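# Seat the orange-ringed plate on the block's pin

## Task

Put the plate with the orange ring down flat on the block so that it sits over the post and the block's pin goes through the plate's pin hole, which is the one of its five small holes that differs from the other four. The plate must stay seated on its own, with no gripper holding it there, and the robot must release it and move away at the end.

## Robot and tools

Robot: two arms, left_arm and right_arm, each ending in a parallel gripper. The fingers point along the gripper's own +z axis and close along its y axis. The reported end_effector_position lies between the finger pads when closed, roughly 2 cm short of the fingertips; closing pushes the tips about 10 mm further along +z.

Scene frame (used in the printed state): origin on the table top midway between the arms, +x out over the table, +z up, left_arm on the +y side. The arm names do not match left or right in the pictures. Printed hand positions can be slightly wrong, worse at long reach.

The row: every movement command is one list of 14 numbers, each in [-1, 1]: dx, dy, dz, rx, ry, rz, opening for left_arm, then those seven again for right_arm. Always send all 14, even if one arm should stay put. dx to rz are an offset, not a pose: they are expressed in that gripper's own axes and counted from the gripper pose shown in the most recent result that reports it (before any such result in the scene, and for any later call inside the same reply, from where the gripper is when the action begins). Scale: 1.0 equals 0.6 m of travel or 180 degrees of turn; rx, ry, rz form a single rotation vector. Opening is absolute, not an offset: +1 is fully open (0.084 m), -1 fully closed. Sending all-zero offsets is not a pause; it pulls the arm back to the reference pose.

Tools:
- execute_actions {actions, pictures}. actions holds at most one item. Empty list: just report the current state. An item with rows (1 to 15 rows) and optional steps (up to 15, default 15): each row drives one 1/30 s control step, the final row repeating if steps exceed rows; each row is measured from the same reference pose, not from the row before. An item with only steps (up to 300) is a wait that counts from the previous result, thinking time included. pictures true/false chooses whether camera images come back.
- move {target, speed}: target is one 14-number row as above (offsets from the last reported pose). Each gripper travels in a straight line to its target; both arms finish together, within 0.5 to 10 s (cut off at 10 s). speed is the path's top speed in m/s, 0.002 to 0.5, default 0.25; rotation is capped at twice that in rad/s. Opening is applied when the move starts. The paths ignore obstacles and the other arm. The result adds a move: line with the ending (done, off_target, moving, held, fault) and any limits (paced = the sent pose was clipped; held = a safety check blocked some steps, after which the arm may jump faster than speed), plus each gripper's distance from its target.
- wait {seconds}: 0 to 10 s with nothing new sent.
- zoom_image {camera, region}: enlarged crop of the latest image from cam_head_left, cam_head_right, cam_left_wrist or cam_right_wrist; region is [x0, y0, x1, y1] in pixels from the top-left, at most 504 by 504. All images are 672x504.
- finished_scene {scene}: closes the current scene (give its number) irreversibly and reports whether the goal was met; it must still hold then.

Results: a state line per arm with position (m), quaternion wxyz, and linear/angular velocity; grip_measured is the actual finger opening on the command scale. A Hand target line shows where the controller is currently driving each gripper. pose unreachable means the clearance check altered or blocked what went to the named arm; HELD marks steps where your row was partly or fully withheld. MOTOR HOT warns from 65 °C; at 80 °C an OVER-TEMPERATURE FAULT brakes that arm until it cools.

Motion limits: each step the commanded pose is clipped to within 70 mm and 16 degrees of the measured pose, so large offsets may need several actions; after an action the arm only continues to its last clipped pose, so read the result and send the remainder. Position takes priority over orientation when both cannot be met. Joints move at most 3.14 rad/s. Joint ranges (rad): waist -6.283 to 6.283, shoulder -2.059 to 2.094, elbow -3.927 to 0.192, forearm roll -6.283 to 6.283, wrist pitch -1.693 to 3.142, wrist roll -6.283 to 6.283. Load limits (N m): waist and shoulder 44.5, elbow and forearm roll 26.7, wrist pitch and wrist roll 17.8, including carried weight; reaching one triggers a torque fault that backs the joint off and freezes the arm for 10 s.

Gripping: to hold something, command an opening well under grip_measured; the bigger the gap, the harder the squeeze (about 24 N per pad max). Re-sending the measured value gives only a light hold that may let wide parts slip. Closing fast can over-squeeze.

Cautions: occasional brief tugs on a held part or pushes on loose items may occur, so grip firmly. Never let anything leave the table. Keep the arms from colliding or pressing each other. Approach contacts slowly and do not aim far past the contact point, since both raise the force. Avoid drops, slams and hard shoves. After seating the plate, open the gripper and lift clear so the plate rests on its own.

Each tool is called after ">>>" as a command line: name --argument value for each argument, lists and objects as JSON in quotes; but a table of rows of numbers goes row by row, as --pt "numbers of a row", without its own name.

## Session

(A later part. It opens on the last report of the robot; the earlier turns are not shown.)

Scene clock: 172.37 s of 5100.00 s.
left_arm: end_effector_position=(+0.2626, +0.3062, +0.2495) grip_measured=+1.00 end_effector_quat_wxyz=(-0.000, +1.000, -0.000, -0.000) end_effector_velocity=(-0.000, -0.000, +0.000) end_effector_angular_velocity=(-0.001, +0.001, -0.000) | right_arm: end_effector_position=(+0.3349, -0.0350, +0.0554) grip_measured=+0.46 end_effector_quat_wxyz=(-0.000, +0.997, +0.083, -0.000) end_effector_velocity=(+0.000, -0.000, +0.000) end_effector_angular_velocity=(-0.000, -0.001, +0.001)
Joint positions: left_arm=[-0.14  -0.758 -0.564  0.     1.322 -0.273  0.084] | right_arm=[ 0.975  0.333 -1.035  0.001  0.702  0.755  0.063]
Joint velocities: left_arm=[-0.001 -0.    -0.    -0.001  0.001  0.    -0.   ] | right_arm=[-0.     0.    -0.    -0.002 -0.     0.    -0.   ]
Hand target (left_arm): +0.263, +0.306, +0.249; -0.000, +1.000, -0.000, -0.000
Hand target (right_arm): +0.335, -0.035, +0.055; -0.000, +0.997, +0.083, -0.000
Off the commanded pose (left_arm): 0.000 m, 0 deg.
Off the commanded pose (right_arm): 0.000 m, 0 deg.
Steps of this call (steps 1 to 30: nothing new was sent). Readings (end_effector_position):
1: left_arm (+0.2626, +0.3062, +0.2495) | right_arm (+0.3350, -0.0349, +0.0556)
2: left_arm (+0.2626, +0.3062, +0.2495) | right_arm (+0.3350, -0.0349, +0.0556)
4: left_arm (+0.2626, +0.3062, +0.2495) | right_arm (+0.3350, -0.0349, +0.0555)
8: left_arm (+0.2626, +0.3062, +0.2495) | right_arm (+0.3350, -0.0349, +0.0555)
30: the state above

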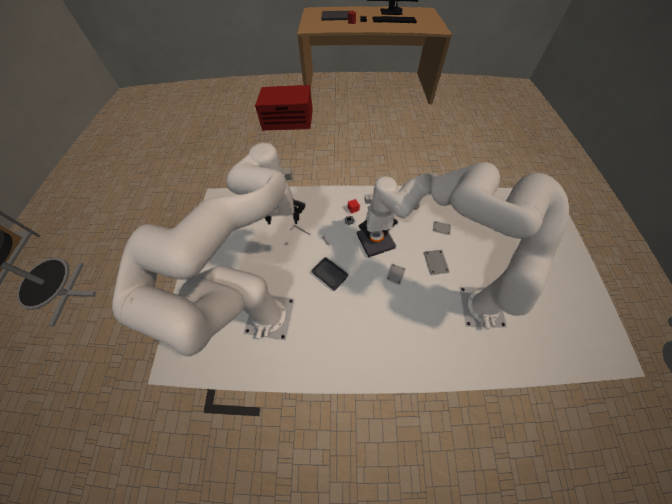

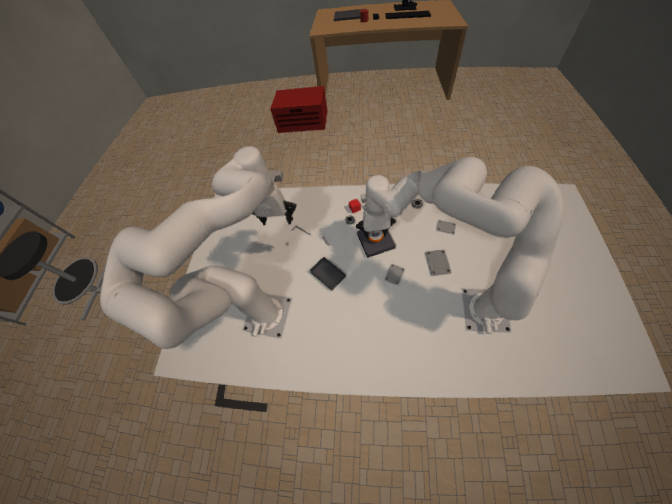

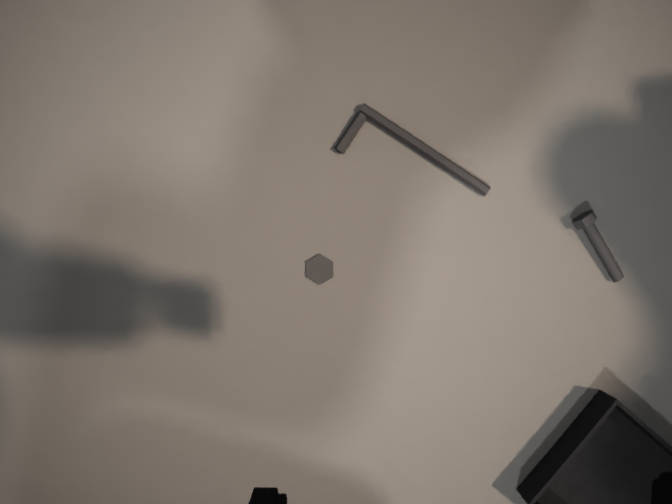

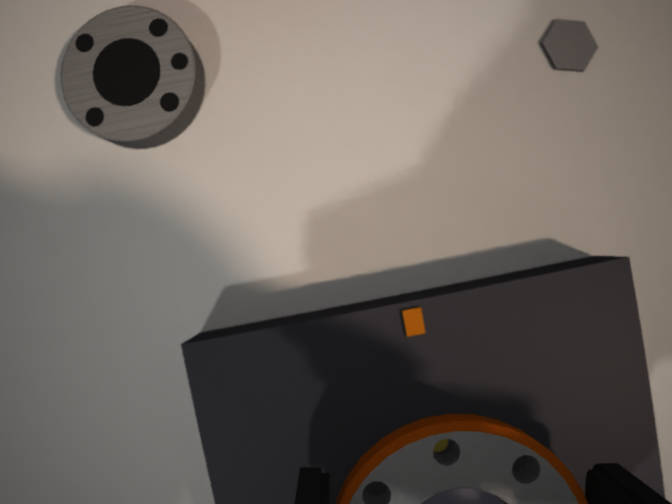

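>>> move --target '[0,0,0,0,0,0,1,-0.0017,0,0,0,0,0,-0.2]' --speed 0.003

>>> wait --seconds 0.8

>>> zoom_image --camera "cam_right_wrist" --region '[300, 384, 620, 504]'

>>> move --target '[0,0,0,0,0,0,1,0,0,0.002,0,0,0,-0.2]' --speed 0.003

>>> wait --seconds 1.0

>>> zoom_image --camera "cam_right_wrist" --region '[300, 384, 620, 504]'

Scene clock: 179.53 s of 5100.00 s.
left_arm: end_effector_position=(+0.2626, +0.3062, +0.2495) grip_measured=+1.00 end_effector_quat_wxyz=(-0.000, +1.000, -0.000, -0.000) end_effector_velocity=(+0.000, -0.000, +0.000) end_effector_angular_velocity=(+0.000, -0.002, -0.001) | right_arm: end_effector_position=(+0.3343, -0.0352, +0.0553) grip_measured=+0.45 end_effector_quat_wxyz=(-0.001, +0.997, +0.082, -0.000) end_effector_velocity=(-0.007, -0.002, -0.002) end_effector_angular_velocity=(-0.012, +0.011, +0.007)
Joint positions: left_arm=[-0.14  -0.758 -0.564  0.     1.322 -0.273  0.084] | right_arm=[ 0.975  0.331 -1.032  0.001  0.7    0.756  0.063]
Joint velocities: left_arm=[-0.001 -0.001 -0.001  0.001 -0.     0.     0.   ] | right_arm=[ 0.008 -0.003  0.009  0.002  0.01   0.     0.001]
Hand target (left_arm): +0.263, +0.306, +0.249; -0.000, +1.000, -0.000, -0.000
Hand target (right_arm): +0.334, -0.035, +0.055; -0.000, +0.997, +0.083, -0.000
Off the commanded pose (left_arm): 0.000 m, 0 deg.
Off the commanded pose (right_arm): 0.000 m, 0 deg.
After step 90, 3.47 s passed at rest.
move: done

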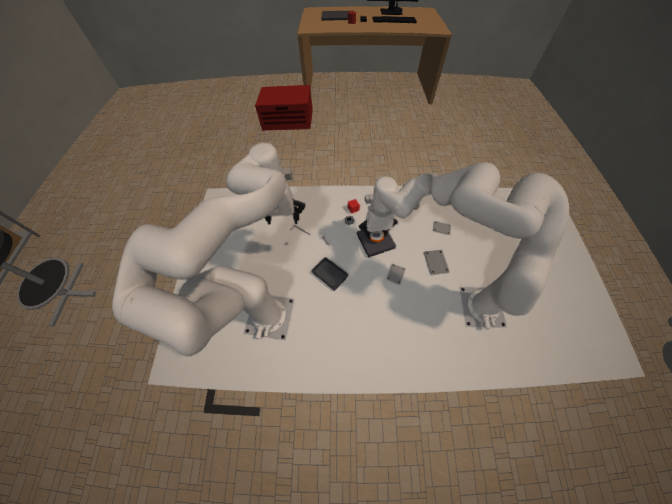

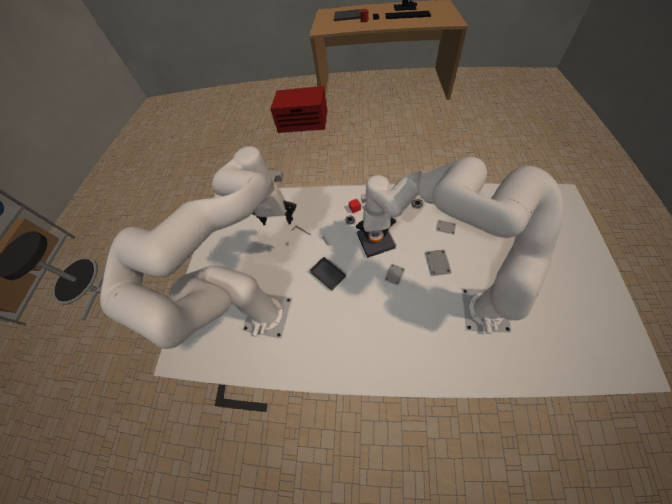

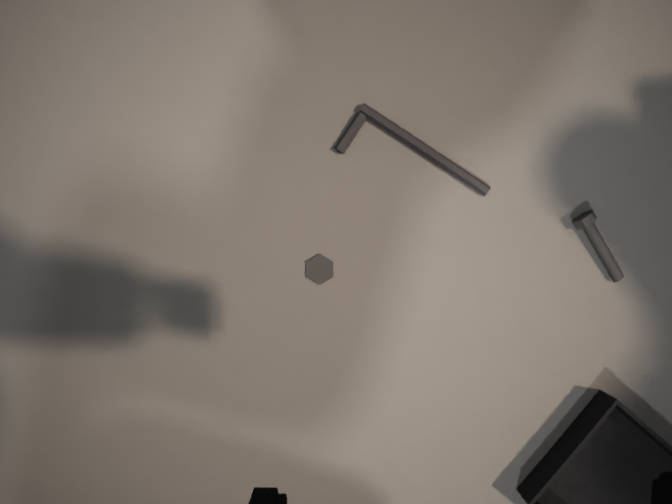

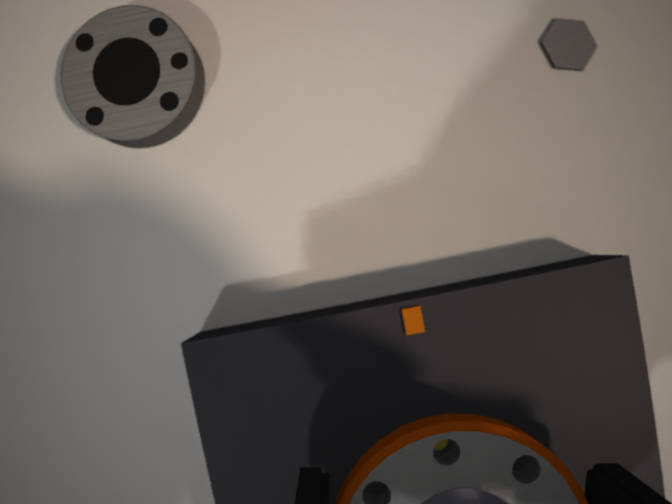

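Scene clock: 180.33 s of 5100.00 s.
left_arm: end_effector_position=(+0.2626, +0.3062, +0.2495) grip_measured=+1.00 end_effector_quat_wxyz=(-0.000, +1.000, -0.000, -0.000) end_effector_velocity=(+0.000, -0.000, -0.000) end_effector_angular_velocity=(+0.001, -0.001, -0.002) | right_arm: end_effector_position=(+0.3340, -0.0352, +0.0553) grip_measured=+0.45 end_effector_quat_wxyz=(-0.000, +0.997, +0.082, -0.000) end_effector_velocity=(+0.000, +0.000, +0.000) end_effector_angular_velocity=(+0.002, -0.001, -0.000)
Joint positions: left_arm=[-0.14  -0.758 -0.564  0.     1.322 -0.273  0.084] | right_arm=[ 0.976  0.331 -1.032  0.001  0.701  0.756  0.063]
Joint velocities: left_arm=[-0.001 -0.     0.     0.001 -0.001 -0.    -0.   ] | right_arm=[ 0.     0.     0.    -0.    -0.002  0.001  0.   ]
Hand target (left_arm): +0.263, +0.306, +0.249; -0.000, +1.000, -0.000, -0.000
Hand target (right_arm): +0.334, -0.035, +0.055; -0.000, +0.997, +0.083, -0.000
Off the commanded pose (left_arm): 0.000 m, 0 deg.
Off the commanded pose (right_arm): 0.000 m, 0 deg.
Steps of this call (steps 1 to 24: nothing new was sent). Readings (end_effector_position):
1: left_arm (+0.2626, +0.3062, +0.2495) | right_arm (+0.3342, -0.0352, +0.0553)
2: left_arm (+0.2626, +0.3062, +0.2495) | right_arm (+0.3341, -0.0353, +0.0553)
4: left_arm (+0.2626, +0.3062, +0.2495) | right_arm (+0.3340, -0.0353, +0.0553)
8: left_arm (+0.2626, +0.3062, +0.2495) | right_arm (+0.3340, -0.0353, +0.0553)
24: the state above

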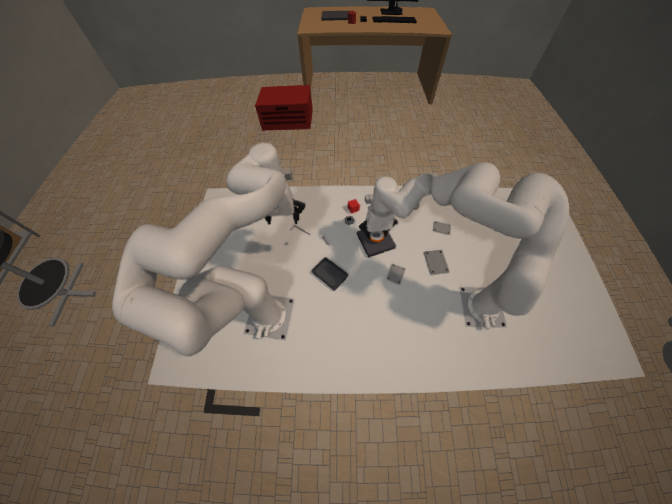

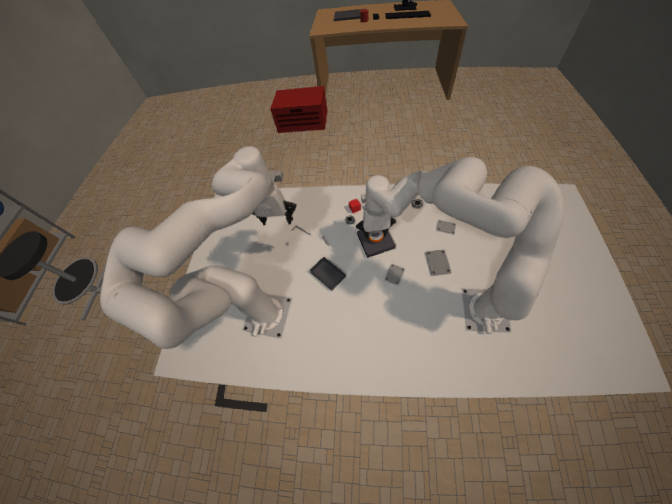

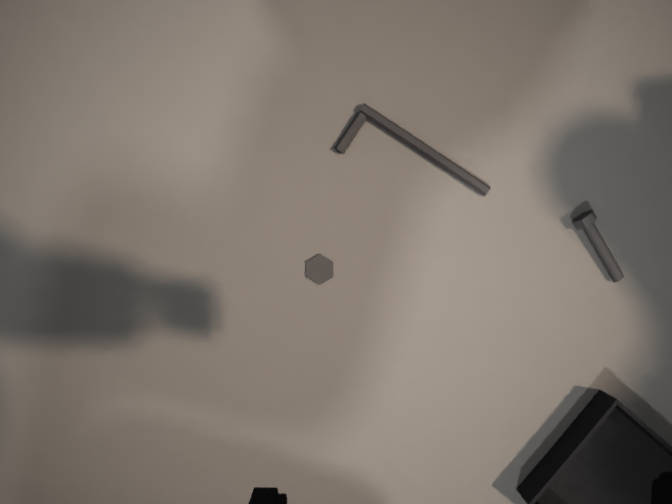

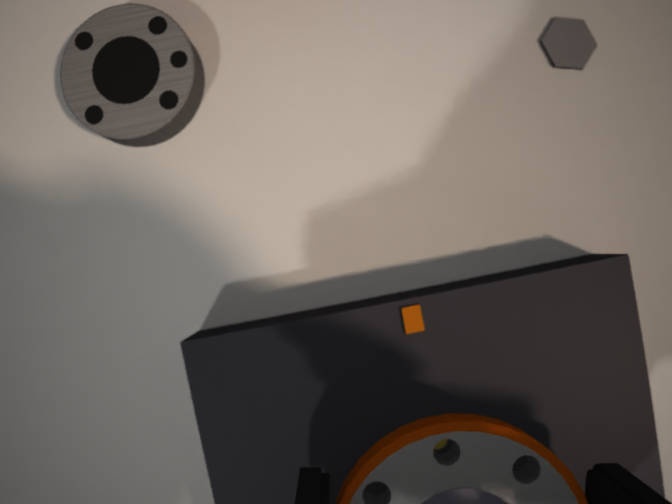

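Region (300, 384, 620, 504) of cam_right_wrist's 672x504 image, scaled by 1.575, with more detail than that image has; it fills the top 189 rows of this view, and the rest is white.

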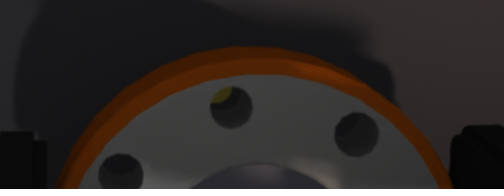

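Scene clock: 181.03 s of 5100.00 s.
left_arm: end_effector_position=(+0.2626, +0.3062, +0.2495) grip_measured=+1.00 end_effector_quat_wxyz=(-0.000, +1.000, -0.000, -0.000) end_effector_velocity=(+0.000, +0.000, +0.000) end_effector_angular_velocity=(+0.000, -0.000, +0.001) | right_arm: end_effector_position=(+0.3338, -0.0352, +0.0541) grip_measured=+0.46 end_effector_quat_wxyz=(-0.000, +0.997, +0.083, -0.000) end_effector_velocity=(-0.000, +0.000, +0.000) end_effector_angular_velocity=(+0.000, -0.001, +0.002)
Joint positions: left_arm=[-0.14  -0.758 -0.564  0.     1.322 -0.273  0.084] | right_arm=[ 0.976  0.333 -1.031  0.001  0.698  0.756  0.063]
Joint velocities: left_arm=[ 0.001  0.    -0.     0.     0.    -0.001  0.   ] | right_arm=[ 0.001 -0.    -0.    -0.001 -0.001 -0.001  0.   ]
Hand target (left_arm): +0.263, +0.306, +0.249; -0.000, +1.000, -0.000, -0.000
Hand target (right_arm): +0.334, -0.035, +0.054; -0.000, +0.997, +0.082, -0.000
Off the commanded pose (left_arm): 0.000 m, 0 deg.
Off the commanded pose (right_arm): 0.000 m, 0 deg.
move: done

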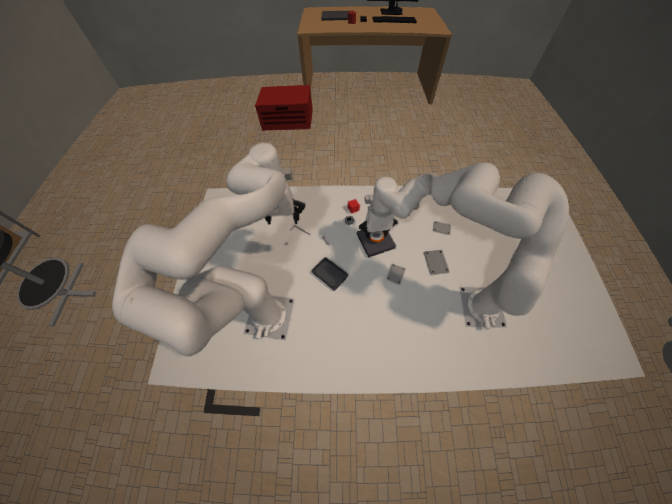

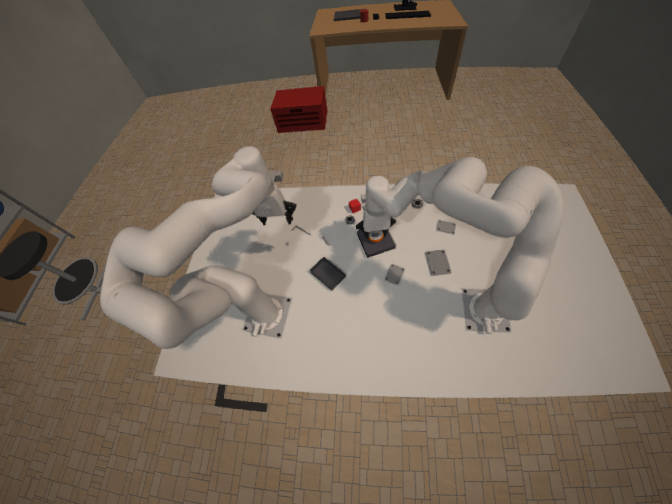

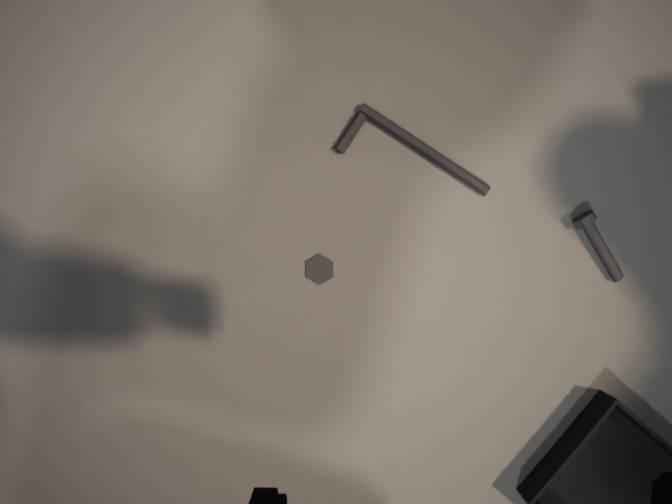

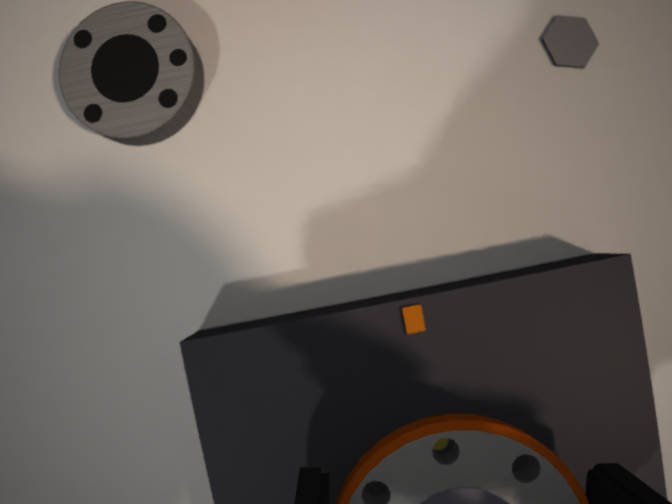

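Scene clock: 182.03 s of 5100.00 s.
left_arm: end_effector_position=(+0.2626, +0.3062, +0.2495) grip_measured=+1.00 end_effector_quat_wxyz=(-0.000, +1.000, -0.000, -0.000) end_effector_velocity=(-0.000, +0.001, -0.001) end_effector_angular_velocity=(+0.002, +0.002, -0.001) | right_arm: end_effector_position=(+0.3339, -0.0352, +0.0541) grip_measured=+0.46 end_effector_quat_wxyz=(-0.000, +0.997, +0.082, -0.000) end_effector_velocity=(+0.000, -0.000, +0.000) end_effector_angular_velocity=(+0.001, +0.000, -0.002)
Joint positions: left_arm=[-0.14  -0.758 -0.564  0.     1.322 -0.273  0.084] | right_arm=[ 0.976  0.334 -1.031  0.001  0.698  0.756  0.063]
Joint velocities: left_arm=[ 0.001 -0.     0.003  0.002 -0.     0.002  0.   ] | right_arm=[-0.001  0.    -0.     0.001 -0.     0.     0.   ]
Hand target (left_arm): +0.263, +0.306, +0.249; -0.000, +1.000, -0.000, -0.000
Hand target (right_arm): +0.334, -0.035, +0.054; -0.000, +0.997, +0.082, -0.000
Off the commanded pose (left_arm): 0.000 m, 0 deg.
Off the commanded pose (right_arm): 0.000 m, 0 deg.
Steps of this call (steps 1 to 30: nothing new was sent). Readings (end_effector_position):
1: left_arm (+0.2626, +0.3062, +0.2495) | right_arm (+0.3338, -0.0352, +0.0541)
2: left_arm (+0.2626, +0.3062, +0.2495) | right_arm (+0.3338, -0.0352, +0.0541)
4: left_arm (+0.2626, +0.3062, +0.2495) | right_arm (+0.3338, -0.0352, +0.0541)
8: left_arm (+0.2626, +0.3062, +0.2495) | right_arm (+0.3339, -0.0352, +0.0541)
30: the state above

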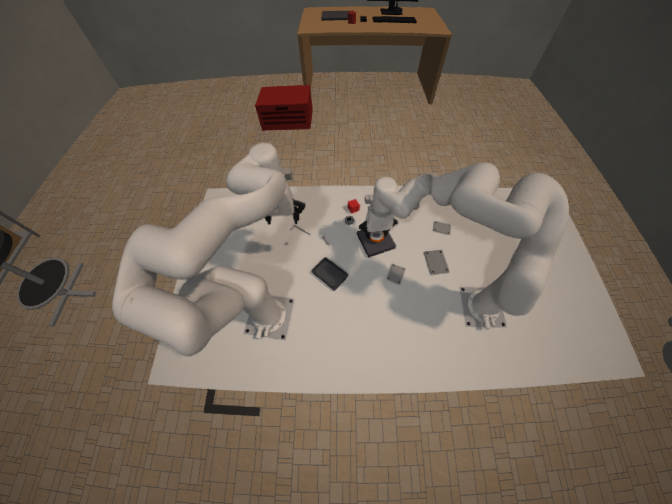

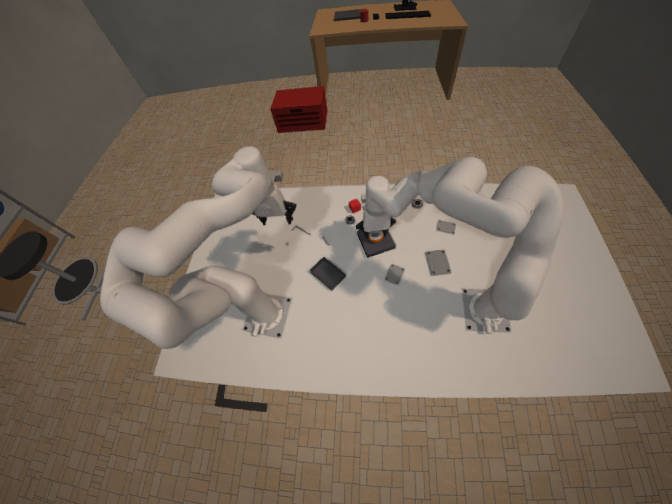

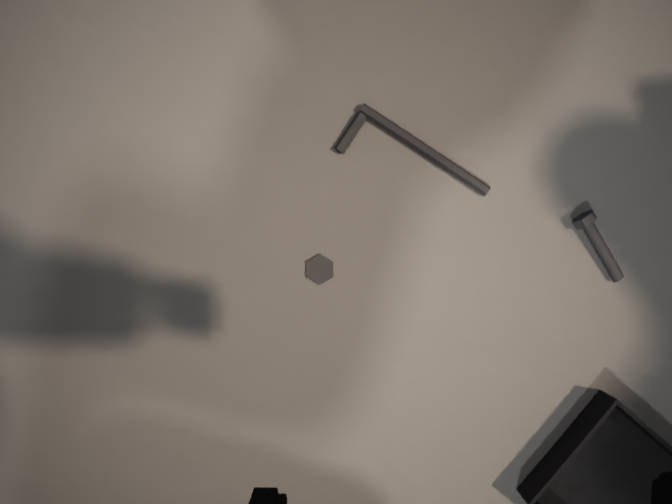

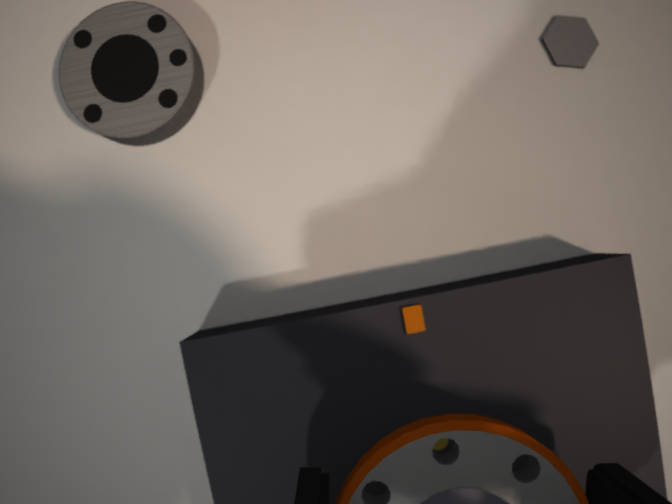

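Region (300, 384, 620, 504) of cam_right_wrist's 672x504 image, scaled by 1.575, with more detail than that image has; it fills the top 189 rows of this view, and the rest is white.

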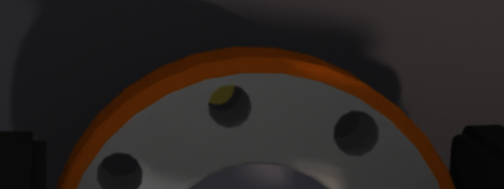

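>>> move --target '[0,0,0,0,0,0,1,-0.0005,0,0.0025,0,0,0,-0.2]' --speed 0.003

>>> wait --seconds 1.0

>>> zoom_image --camera "cam_right_wrist" --region '[300, 384, 620, 504]'

Scene clock: 185.20 s of 5100.00 s.
left_arm: end_effector_position=(+0.2626, +0.3062, +0.2495) grip_measured=+1.00 end_effector_quat_wxyz=(-0.000, +1.000, -0.000, -0.000) end_effector_velocity=(+0.000, +0.000, +0.000) end_effector_angular_velocity=(+0.000, -0.001, +0.001) | right_arm: end_effector_position=(+0.3337, -0.0352, +0.0526) grip_measured=+0.46 end_effector_quat_wxyz=(-0.000, +0.997, +0.082, -0.000) end_effector_velocity=(-0.000, +0.000, +0.000) end_effector_angular_velocity=(+0.000, -0.000, +0.001)
Joint positions: left_arm=[-0.14  -0.758 -0.564  0.     1.322 -0.273  0.084] | right_arm=[ 0.976  0.336 -1.03   0.001  0.694  0.756  0.063]
Joint velocities: left_arm=[ 0.001  0.    -0.001  0.001 -0.    -0.    -0.   ] | right_arm=[ 0.    -0.     0.     0.    -0.001 -0.001 -0.   ]
Hand target (left_arm): +0.263, +0.306, +0.249; -0.000, +1.000, -0.000, -0.000
Hand target (right_arm): +0.334, -0.035, +0.053; -0.000, +0.997, +0.082, -0.000
Off the commanded pose (left_arm): 0.000 m, 0 deg.
Off the commanded pose (right_arm): 0.000 m, 0 deg.
move: done

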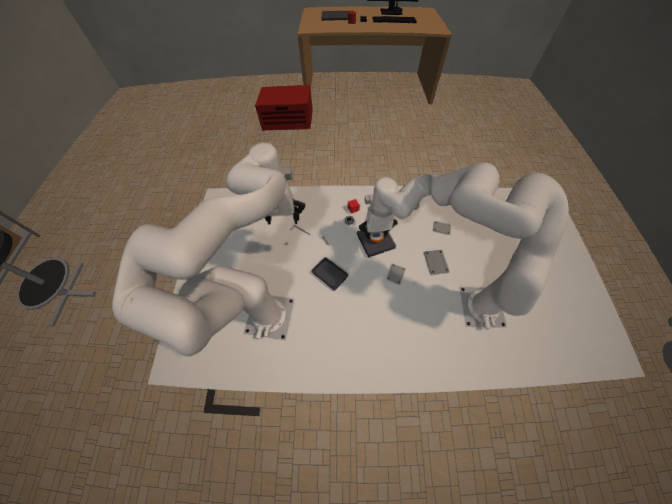

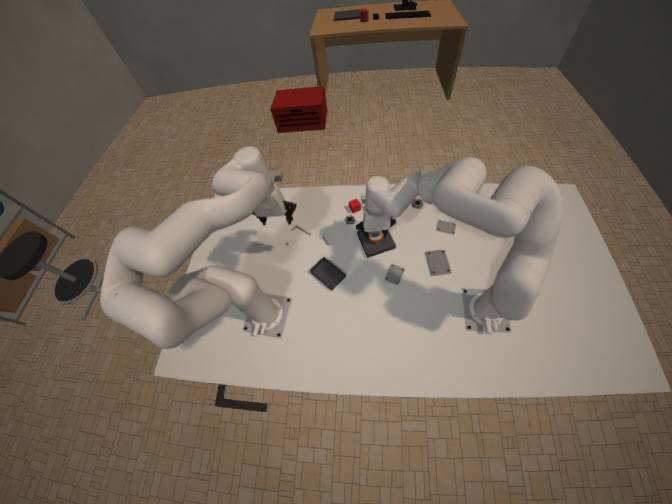

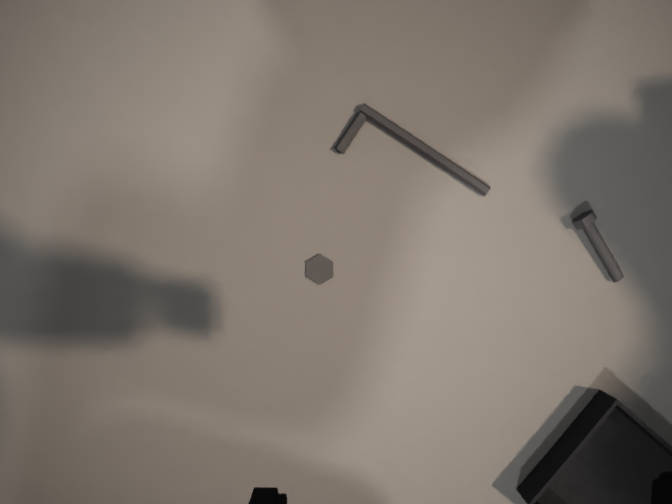

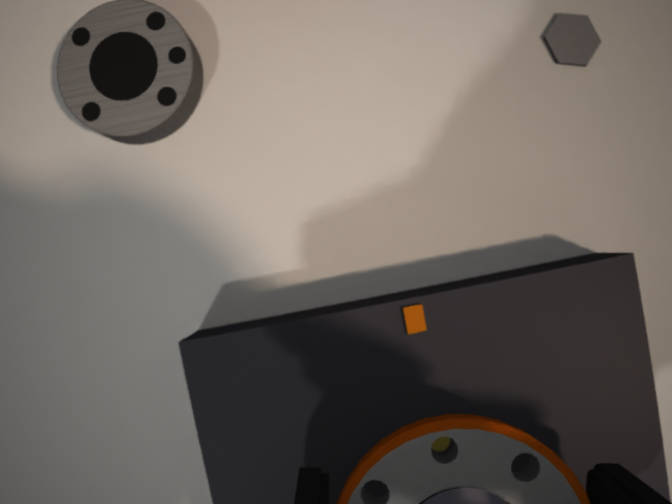

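Scene clock: 186.20 s of 5100.00 s.
left_arm: end_effector_position=(+0.2626, +0.3062, +0.2495) grip_measured=+1.00 end_effector_quat_wxyz=(-0.000, +1.000, -0.000, -0.000) end_effector_velocity=(-0.000, +0.000, -0.000) end_effector_angular_velocity=(+0.001, +0.001, -0.001) | right_arm: end_effector_position=(+0.3336, -0.0353, +0.0526) grip_measured=+0.46 end_effector_quat_wxyz=(-0.000, +0.997, +0.082, -0.000) end_effector_velocity=(-0.000, +0.001, +0.000) end_effector_angular_velocity=(+0.001, +0.000, +0.001)
Joint positions: left_arm=[-0.14  -0.758 -0.564  0.     1.322 -0.273  0.084] | right_arm=[ 0.976  0.336 -1.03   0.001  0.694  0.756  0.063]
Joint velocities: left_arm=[-0.     0.     0.001  0.    -0.     0.    -0.   ] | right_arm=[ 0.001 -0.    -0.001  0.001 -0.    -0.    -0.   ]
Hand target (left_arm): +0.263, +0.306, +0.249; -0.000, +1.000, -0.000, -0.000
Hand target (right_arm): +0.334, -0.035, +0.053; -0.000, +0.997, +0.082, -0.000
Off the commanded pose (left_arm): 0.000 m, 0 deg.
Off the commanded pose (right_arm): 0.000 m, 0 deg.
Steps of this call (steps 1 to 30: nothing new was sent). Readings (end_effector_position):
1: left_arm (+0.2626, +0.3062, +0.2495) | right_arm (+0.3337, -0.0352, +0.0526)
2: left_arm (+0.2626, +0.3062, +0.2495) | right_arm (+0.3337, -0.0352, +0.0526)
4: left_arm (+0.2626, +0.3062, +0.2495) | right_arm (+0.3337, -0.0352, +0.0526)
8: left_arm (+0.2626, +0.3062, +0.2495) | right_arm (+0.3337, -0.0352, +0.0526)
30: the state above

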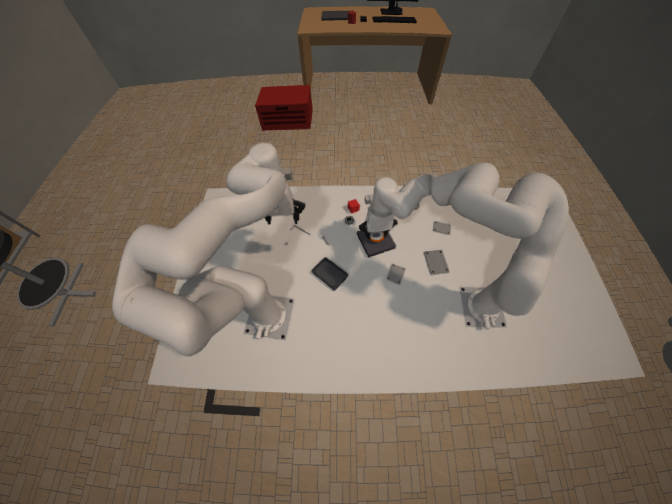

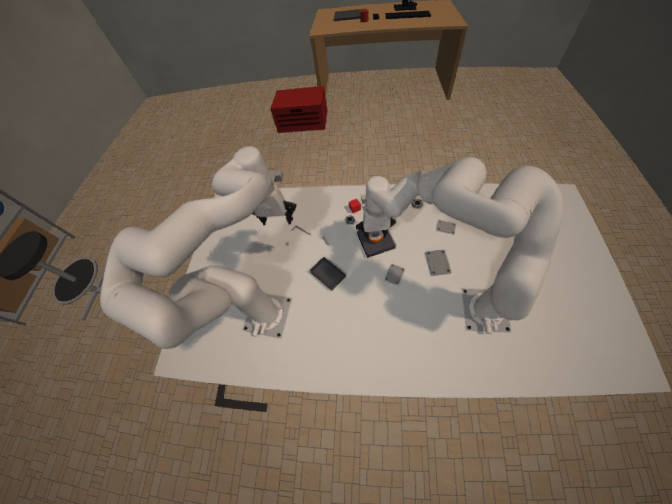

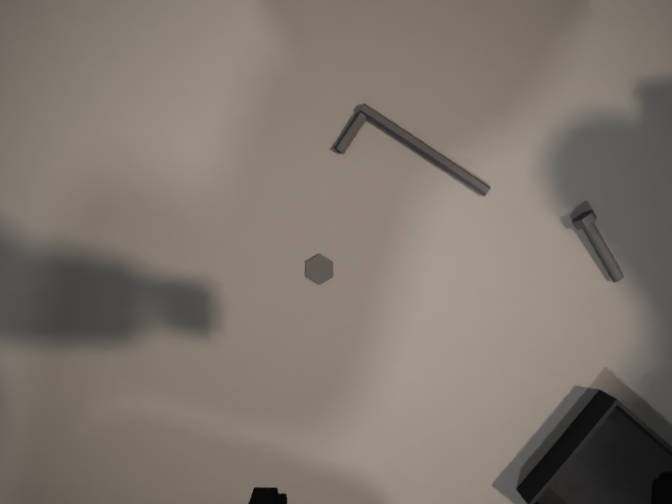

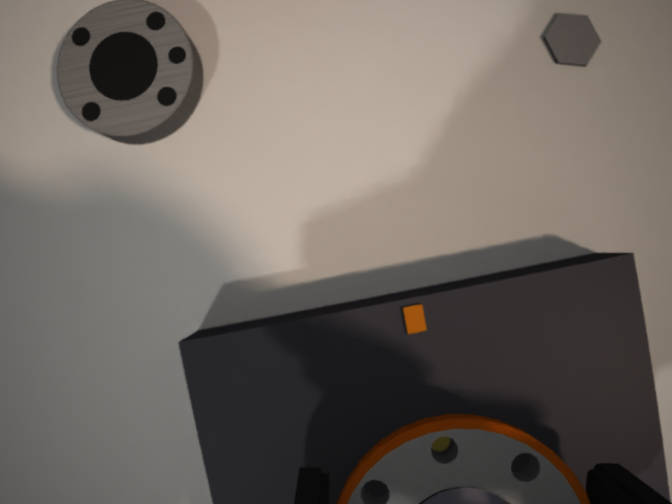

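Region (300, 384, 620, 504) of cam_right_wrist's 672x504 image, scaled by 1.575, with more detail than that image has; it fills the top 189 rows of this view, and the rest is white.

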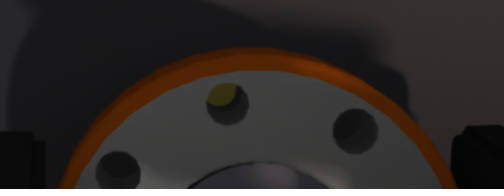

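>>> move --target '[0,0,0,0,0,0,1,0,0,0,0,0,0,0.7]' --speed 0.01

>>> move --target '[0,0,0,0,0,0,1,-0.06,0,-0.07,0,0,0,0.7]' --speed 0.08

>>> zoom_image --camera "cam_right_wrist" --region '[280, 200, 600, 504]'

Scene clock: 192.33 s of 5100.00 s.
left_arm: end_effector_position=(+0.2626, +0.3062, +0.2495) grip_measured=+1.00 end_effector_quat_wxyz=(-0.000, +1.000, -0.000, -0.000) end_effector_velocity=(-0.000, -0.000, -0.000) end_effector_angular_velocity=(+0.001, +0.001, -0.001) | right_arm: end_effector_position=(+0.3335, -0.0355, +0.0523) grip_measured=+0.70 end_effector_quat_wxyz=(+0.000, +0.997, +0.082, -0.001) end_effector_velocity=(+0.001, +0.002, +0.002) end_effector_angular_velocity=(+0.005, -0.003, +0.001)
Joint positions: left_arm=[-0.14  -0.758 -0.564  0.     1.322 -0.273  0.084] | right_arm=[ 0.976  0.336 -1.029  0.001  0.694  0.756  0.073]
Joint velocities: left_arm=[-0.001  0.001  0.001  0.    -0.    -0.     0.   ] | right_arm=[ 0.001 -0.002 -0.002  0.001 -0.002 -0.     0.   ]
Hand target (left_arm): +0.263, +0.306, +0.249; -0.000, +1.000, -0.000, -0.000
Hand target (right_arm): +0.334, -0.035, +0.053; -0.000, +0.997, +0.082, -0.000
Off the commanded pose (left_arm): 0.000 m, 0 deg.
Off the commanded pose (right_arm): 0.000 m, 0 deg.
After step 90, 2.43 s passed at rest.
move: done

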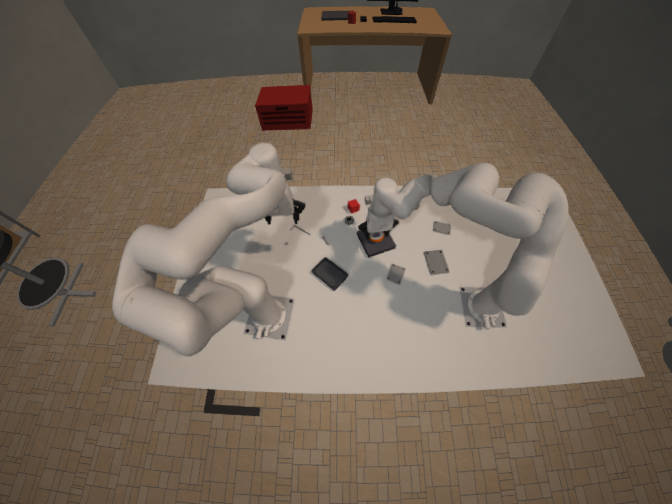

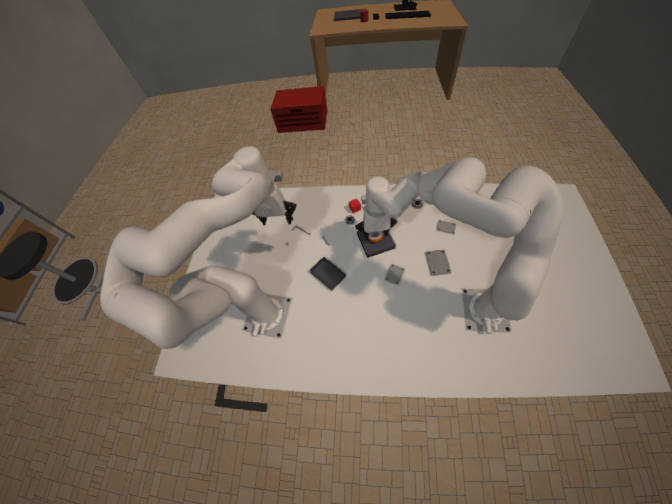

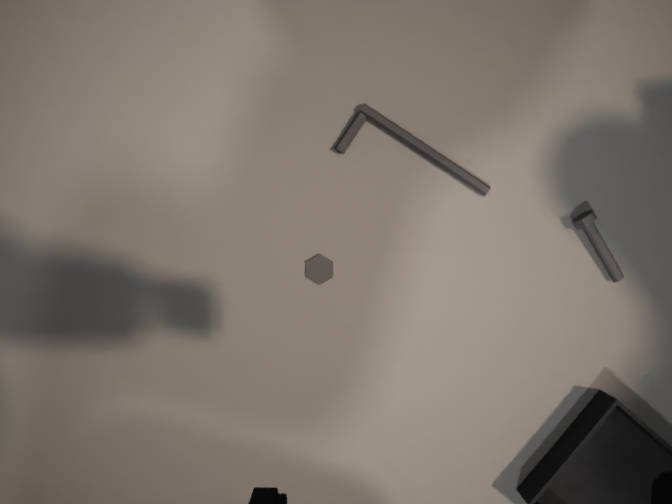

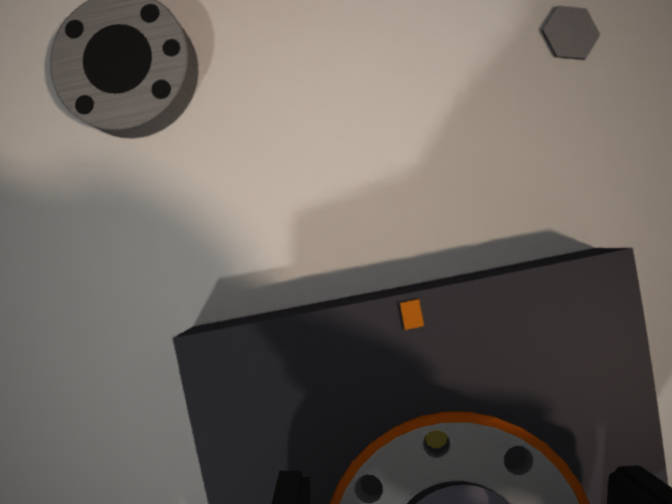

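Scene clock: 193.40 s of 5100.00 s.
left_arm: end_effector_position=(+0.2626, +0.3062, +0.2495) grip_measured=+1.00 end_effector_quat_wxyz=(-0.000, +1.000, -0.000, -0.000) end_effector_velocity=(-0.000, -0.000, -0.000) end_effector_angular_velocity=(-0.001, +0.002, -0.000) | right_arm: end_effector_position=(+0.2982, -0.0415, +0.0940) grip_measured=+0.70 end_effector_quat_wxyz=(+0.000, +0.997, +0.082, -0.001) end_effector_velocity=(-0.001, +0.000, +0.002) end_effector_angular_velocity=(+0.002, -0.001, -0.000)
Joint positions: left_arm=[-0.14  -0.758 -0.564  0.     1.322 -0.273  0.084] | right_arm=[ 1.028  0.179 -0.95   0.001  0.772  0.809  0.073]
Joint velocities: left_arm=[-0.     0.001  0.    -0.002  0.001  0.001 -0.   ] | right_arm=[ 0.002 -0.006  0.002  0.001  0.001  0.002  0.   ]
Hand target (left_arm): +0.263, +0.306, +0.249; -0.000, +1.000, -0.000, -0.000
Hand target (right_arm): +0.298, -0.041, +0.094; +0.000, +0.997, +0.082, -0.001
Off the commanded pose (left_arm): 0.000 m, 0 deg.
Off the commanded pose (right_arm): 0.000 m, 0 deg.
move: done

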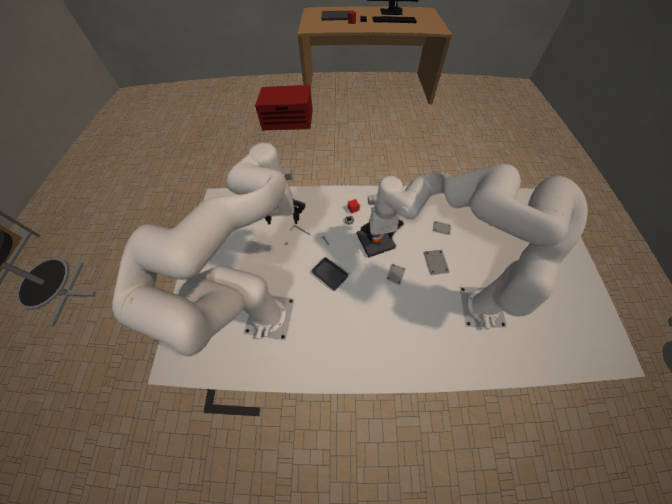

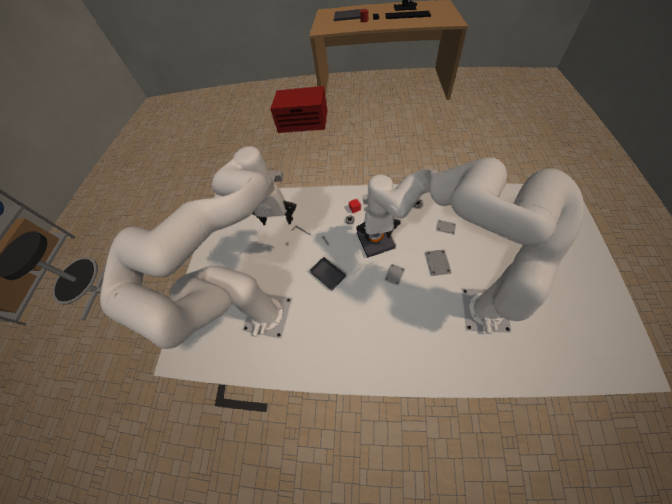

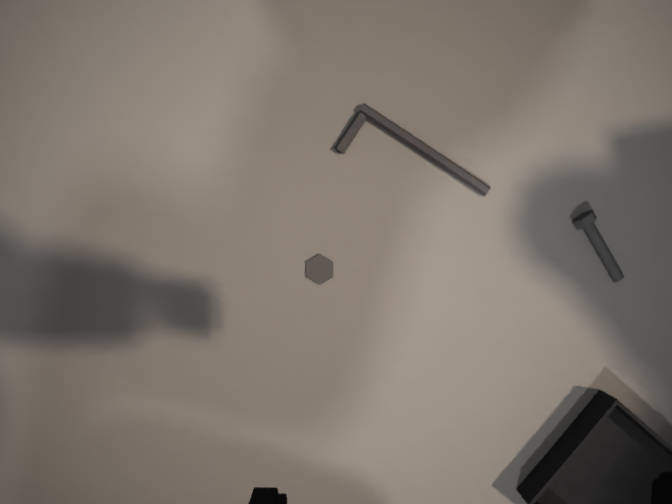

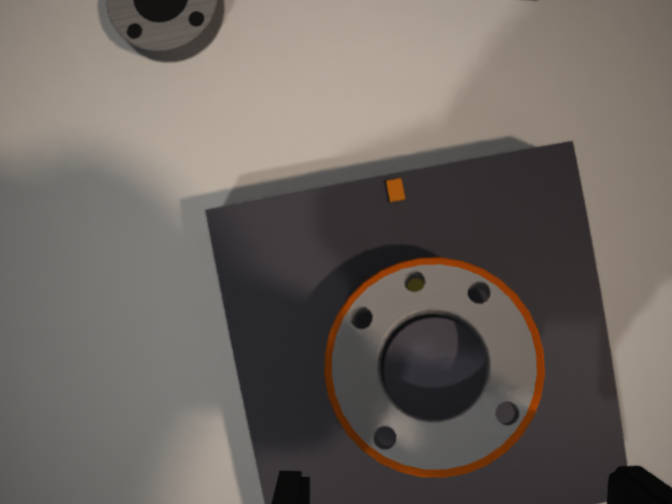

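Region (280, 200, 600, 504) of cam_right_wrist's 672x504 image, scaled by 1.575, with more detail than that image has; it fills the top 479 rows of this view, and the rest is white.

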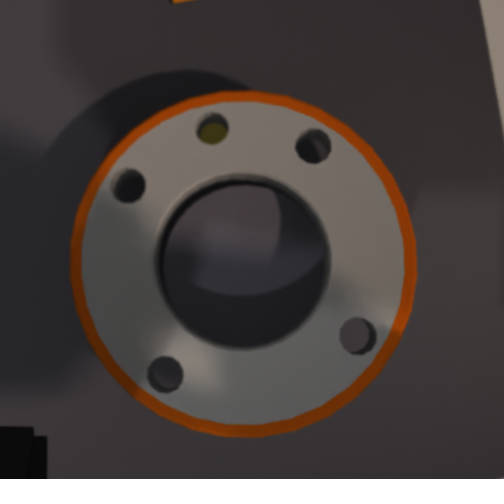

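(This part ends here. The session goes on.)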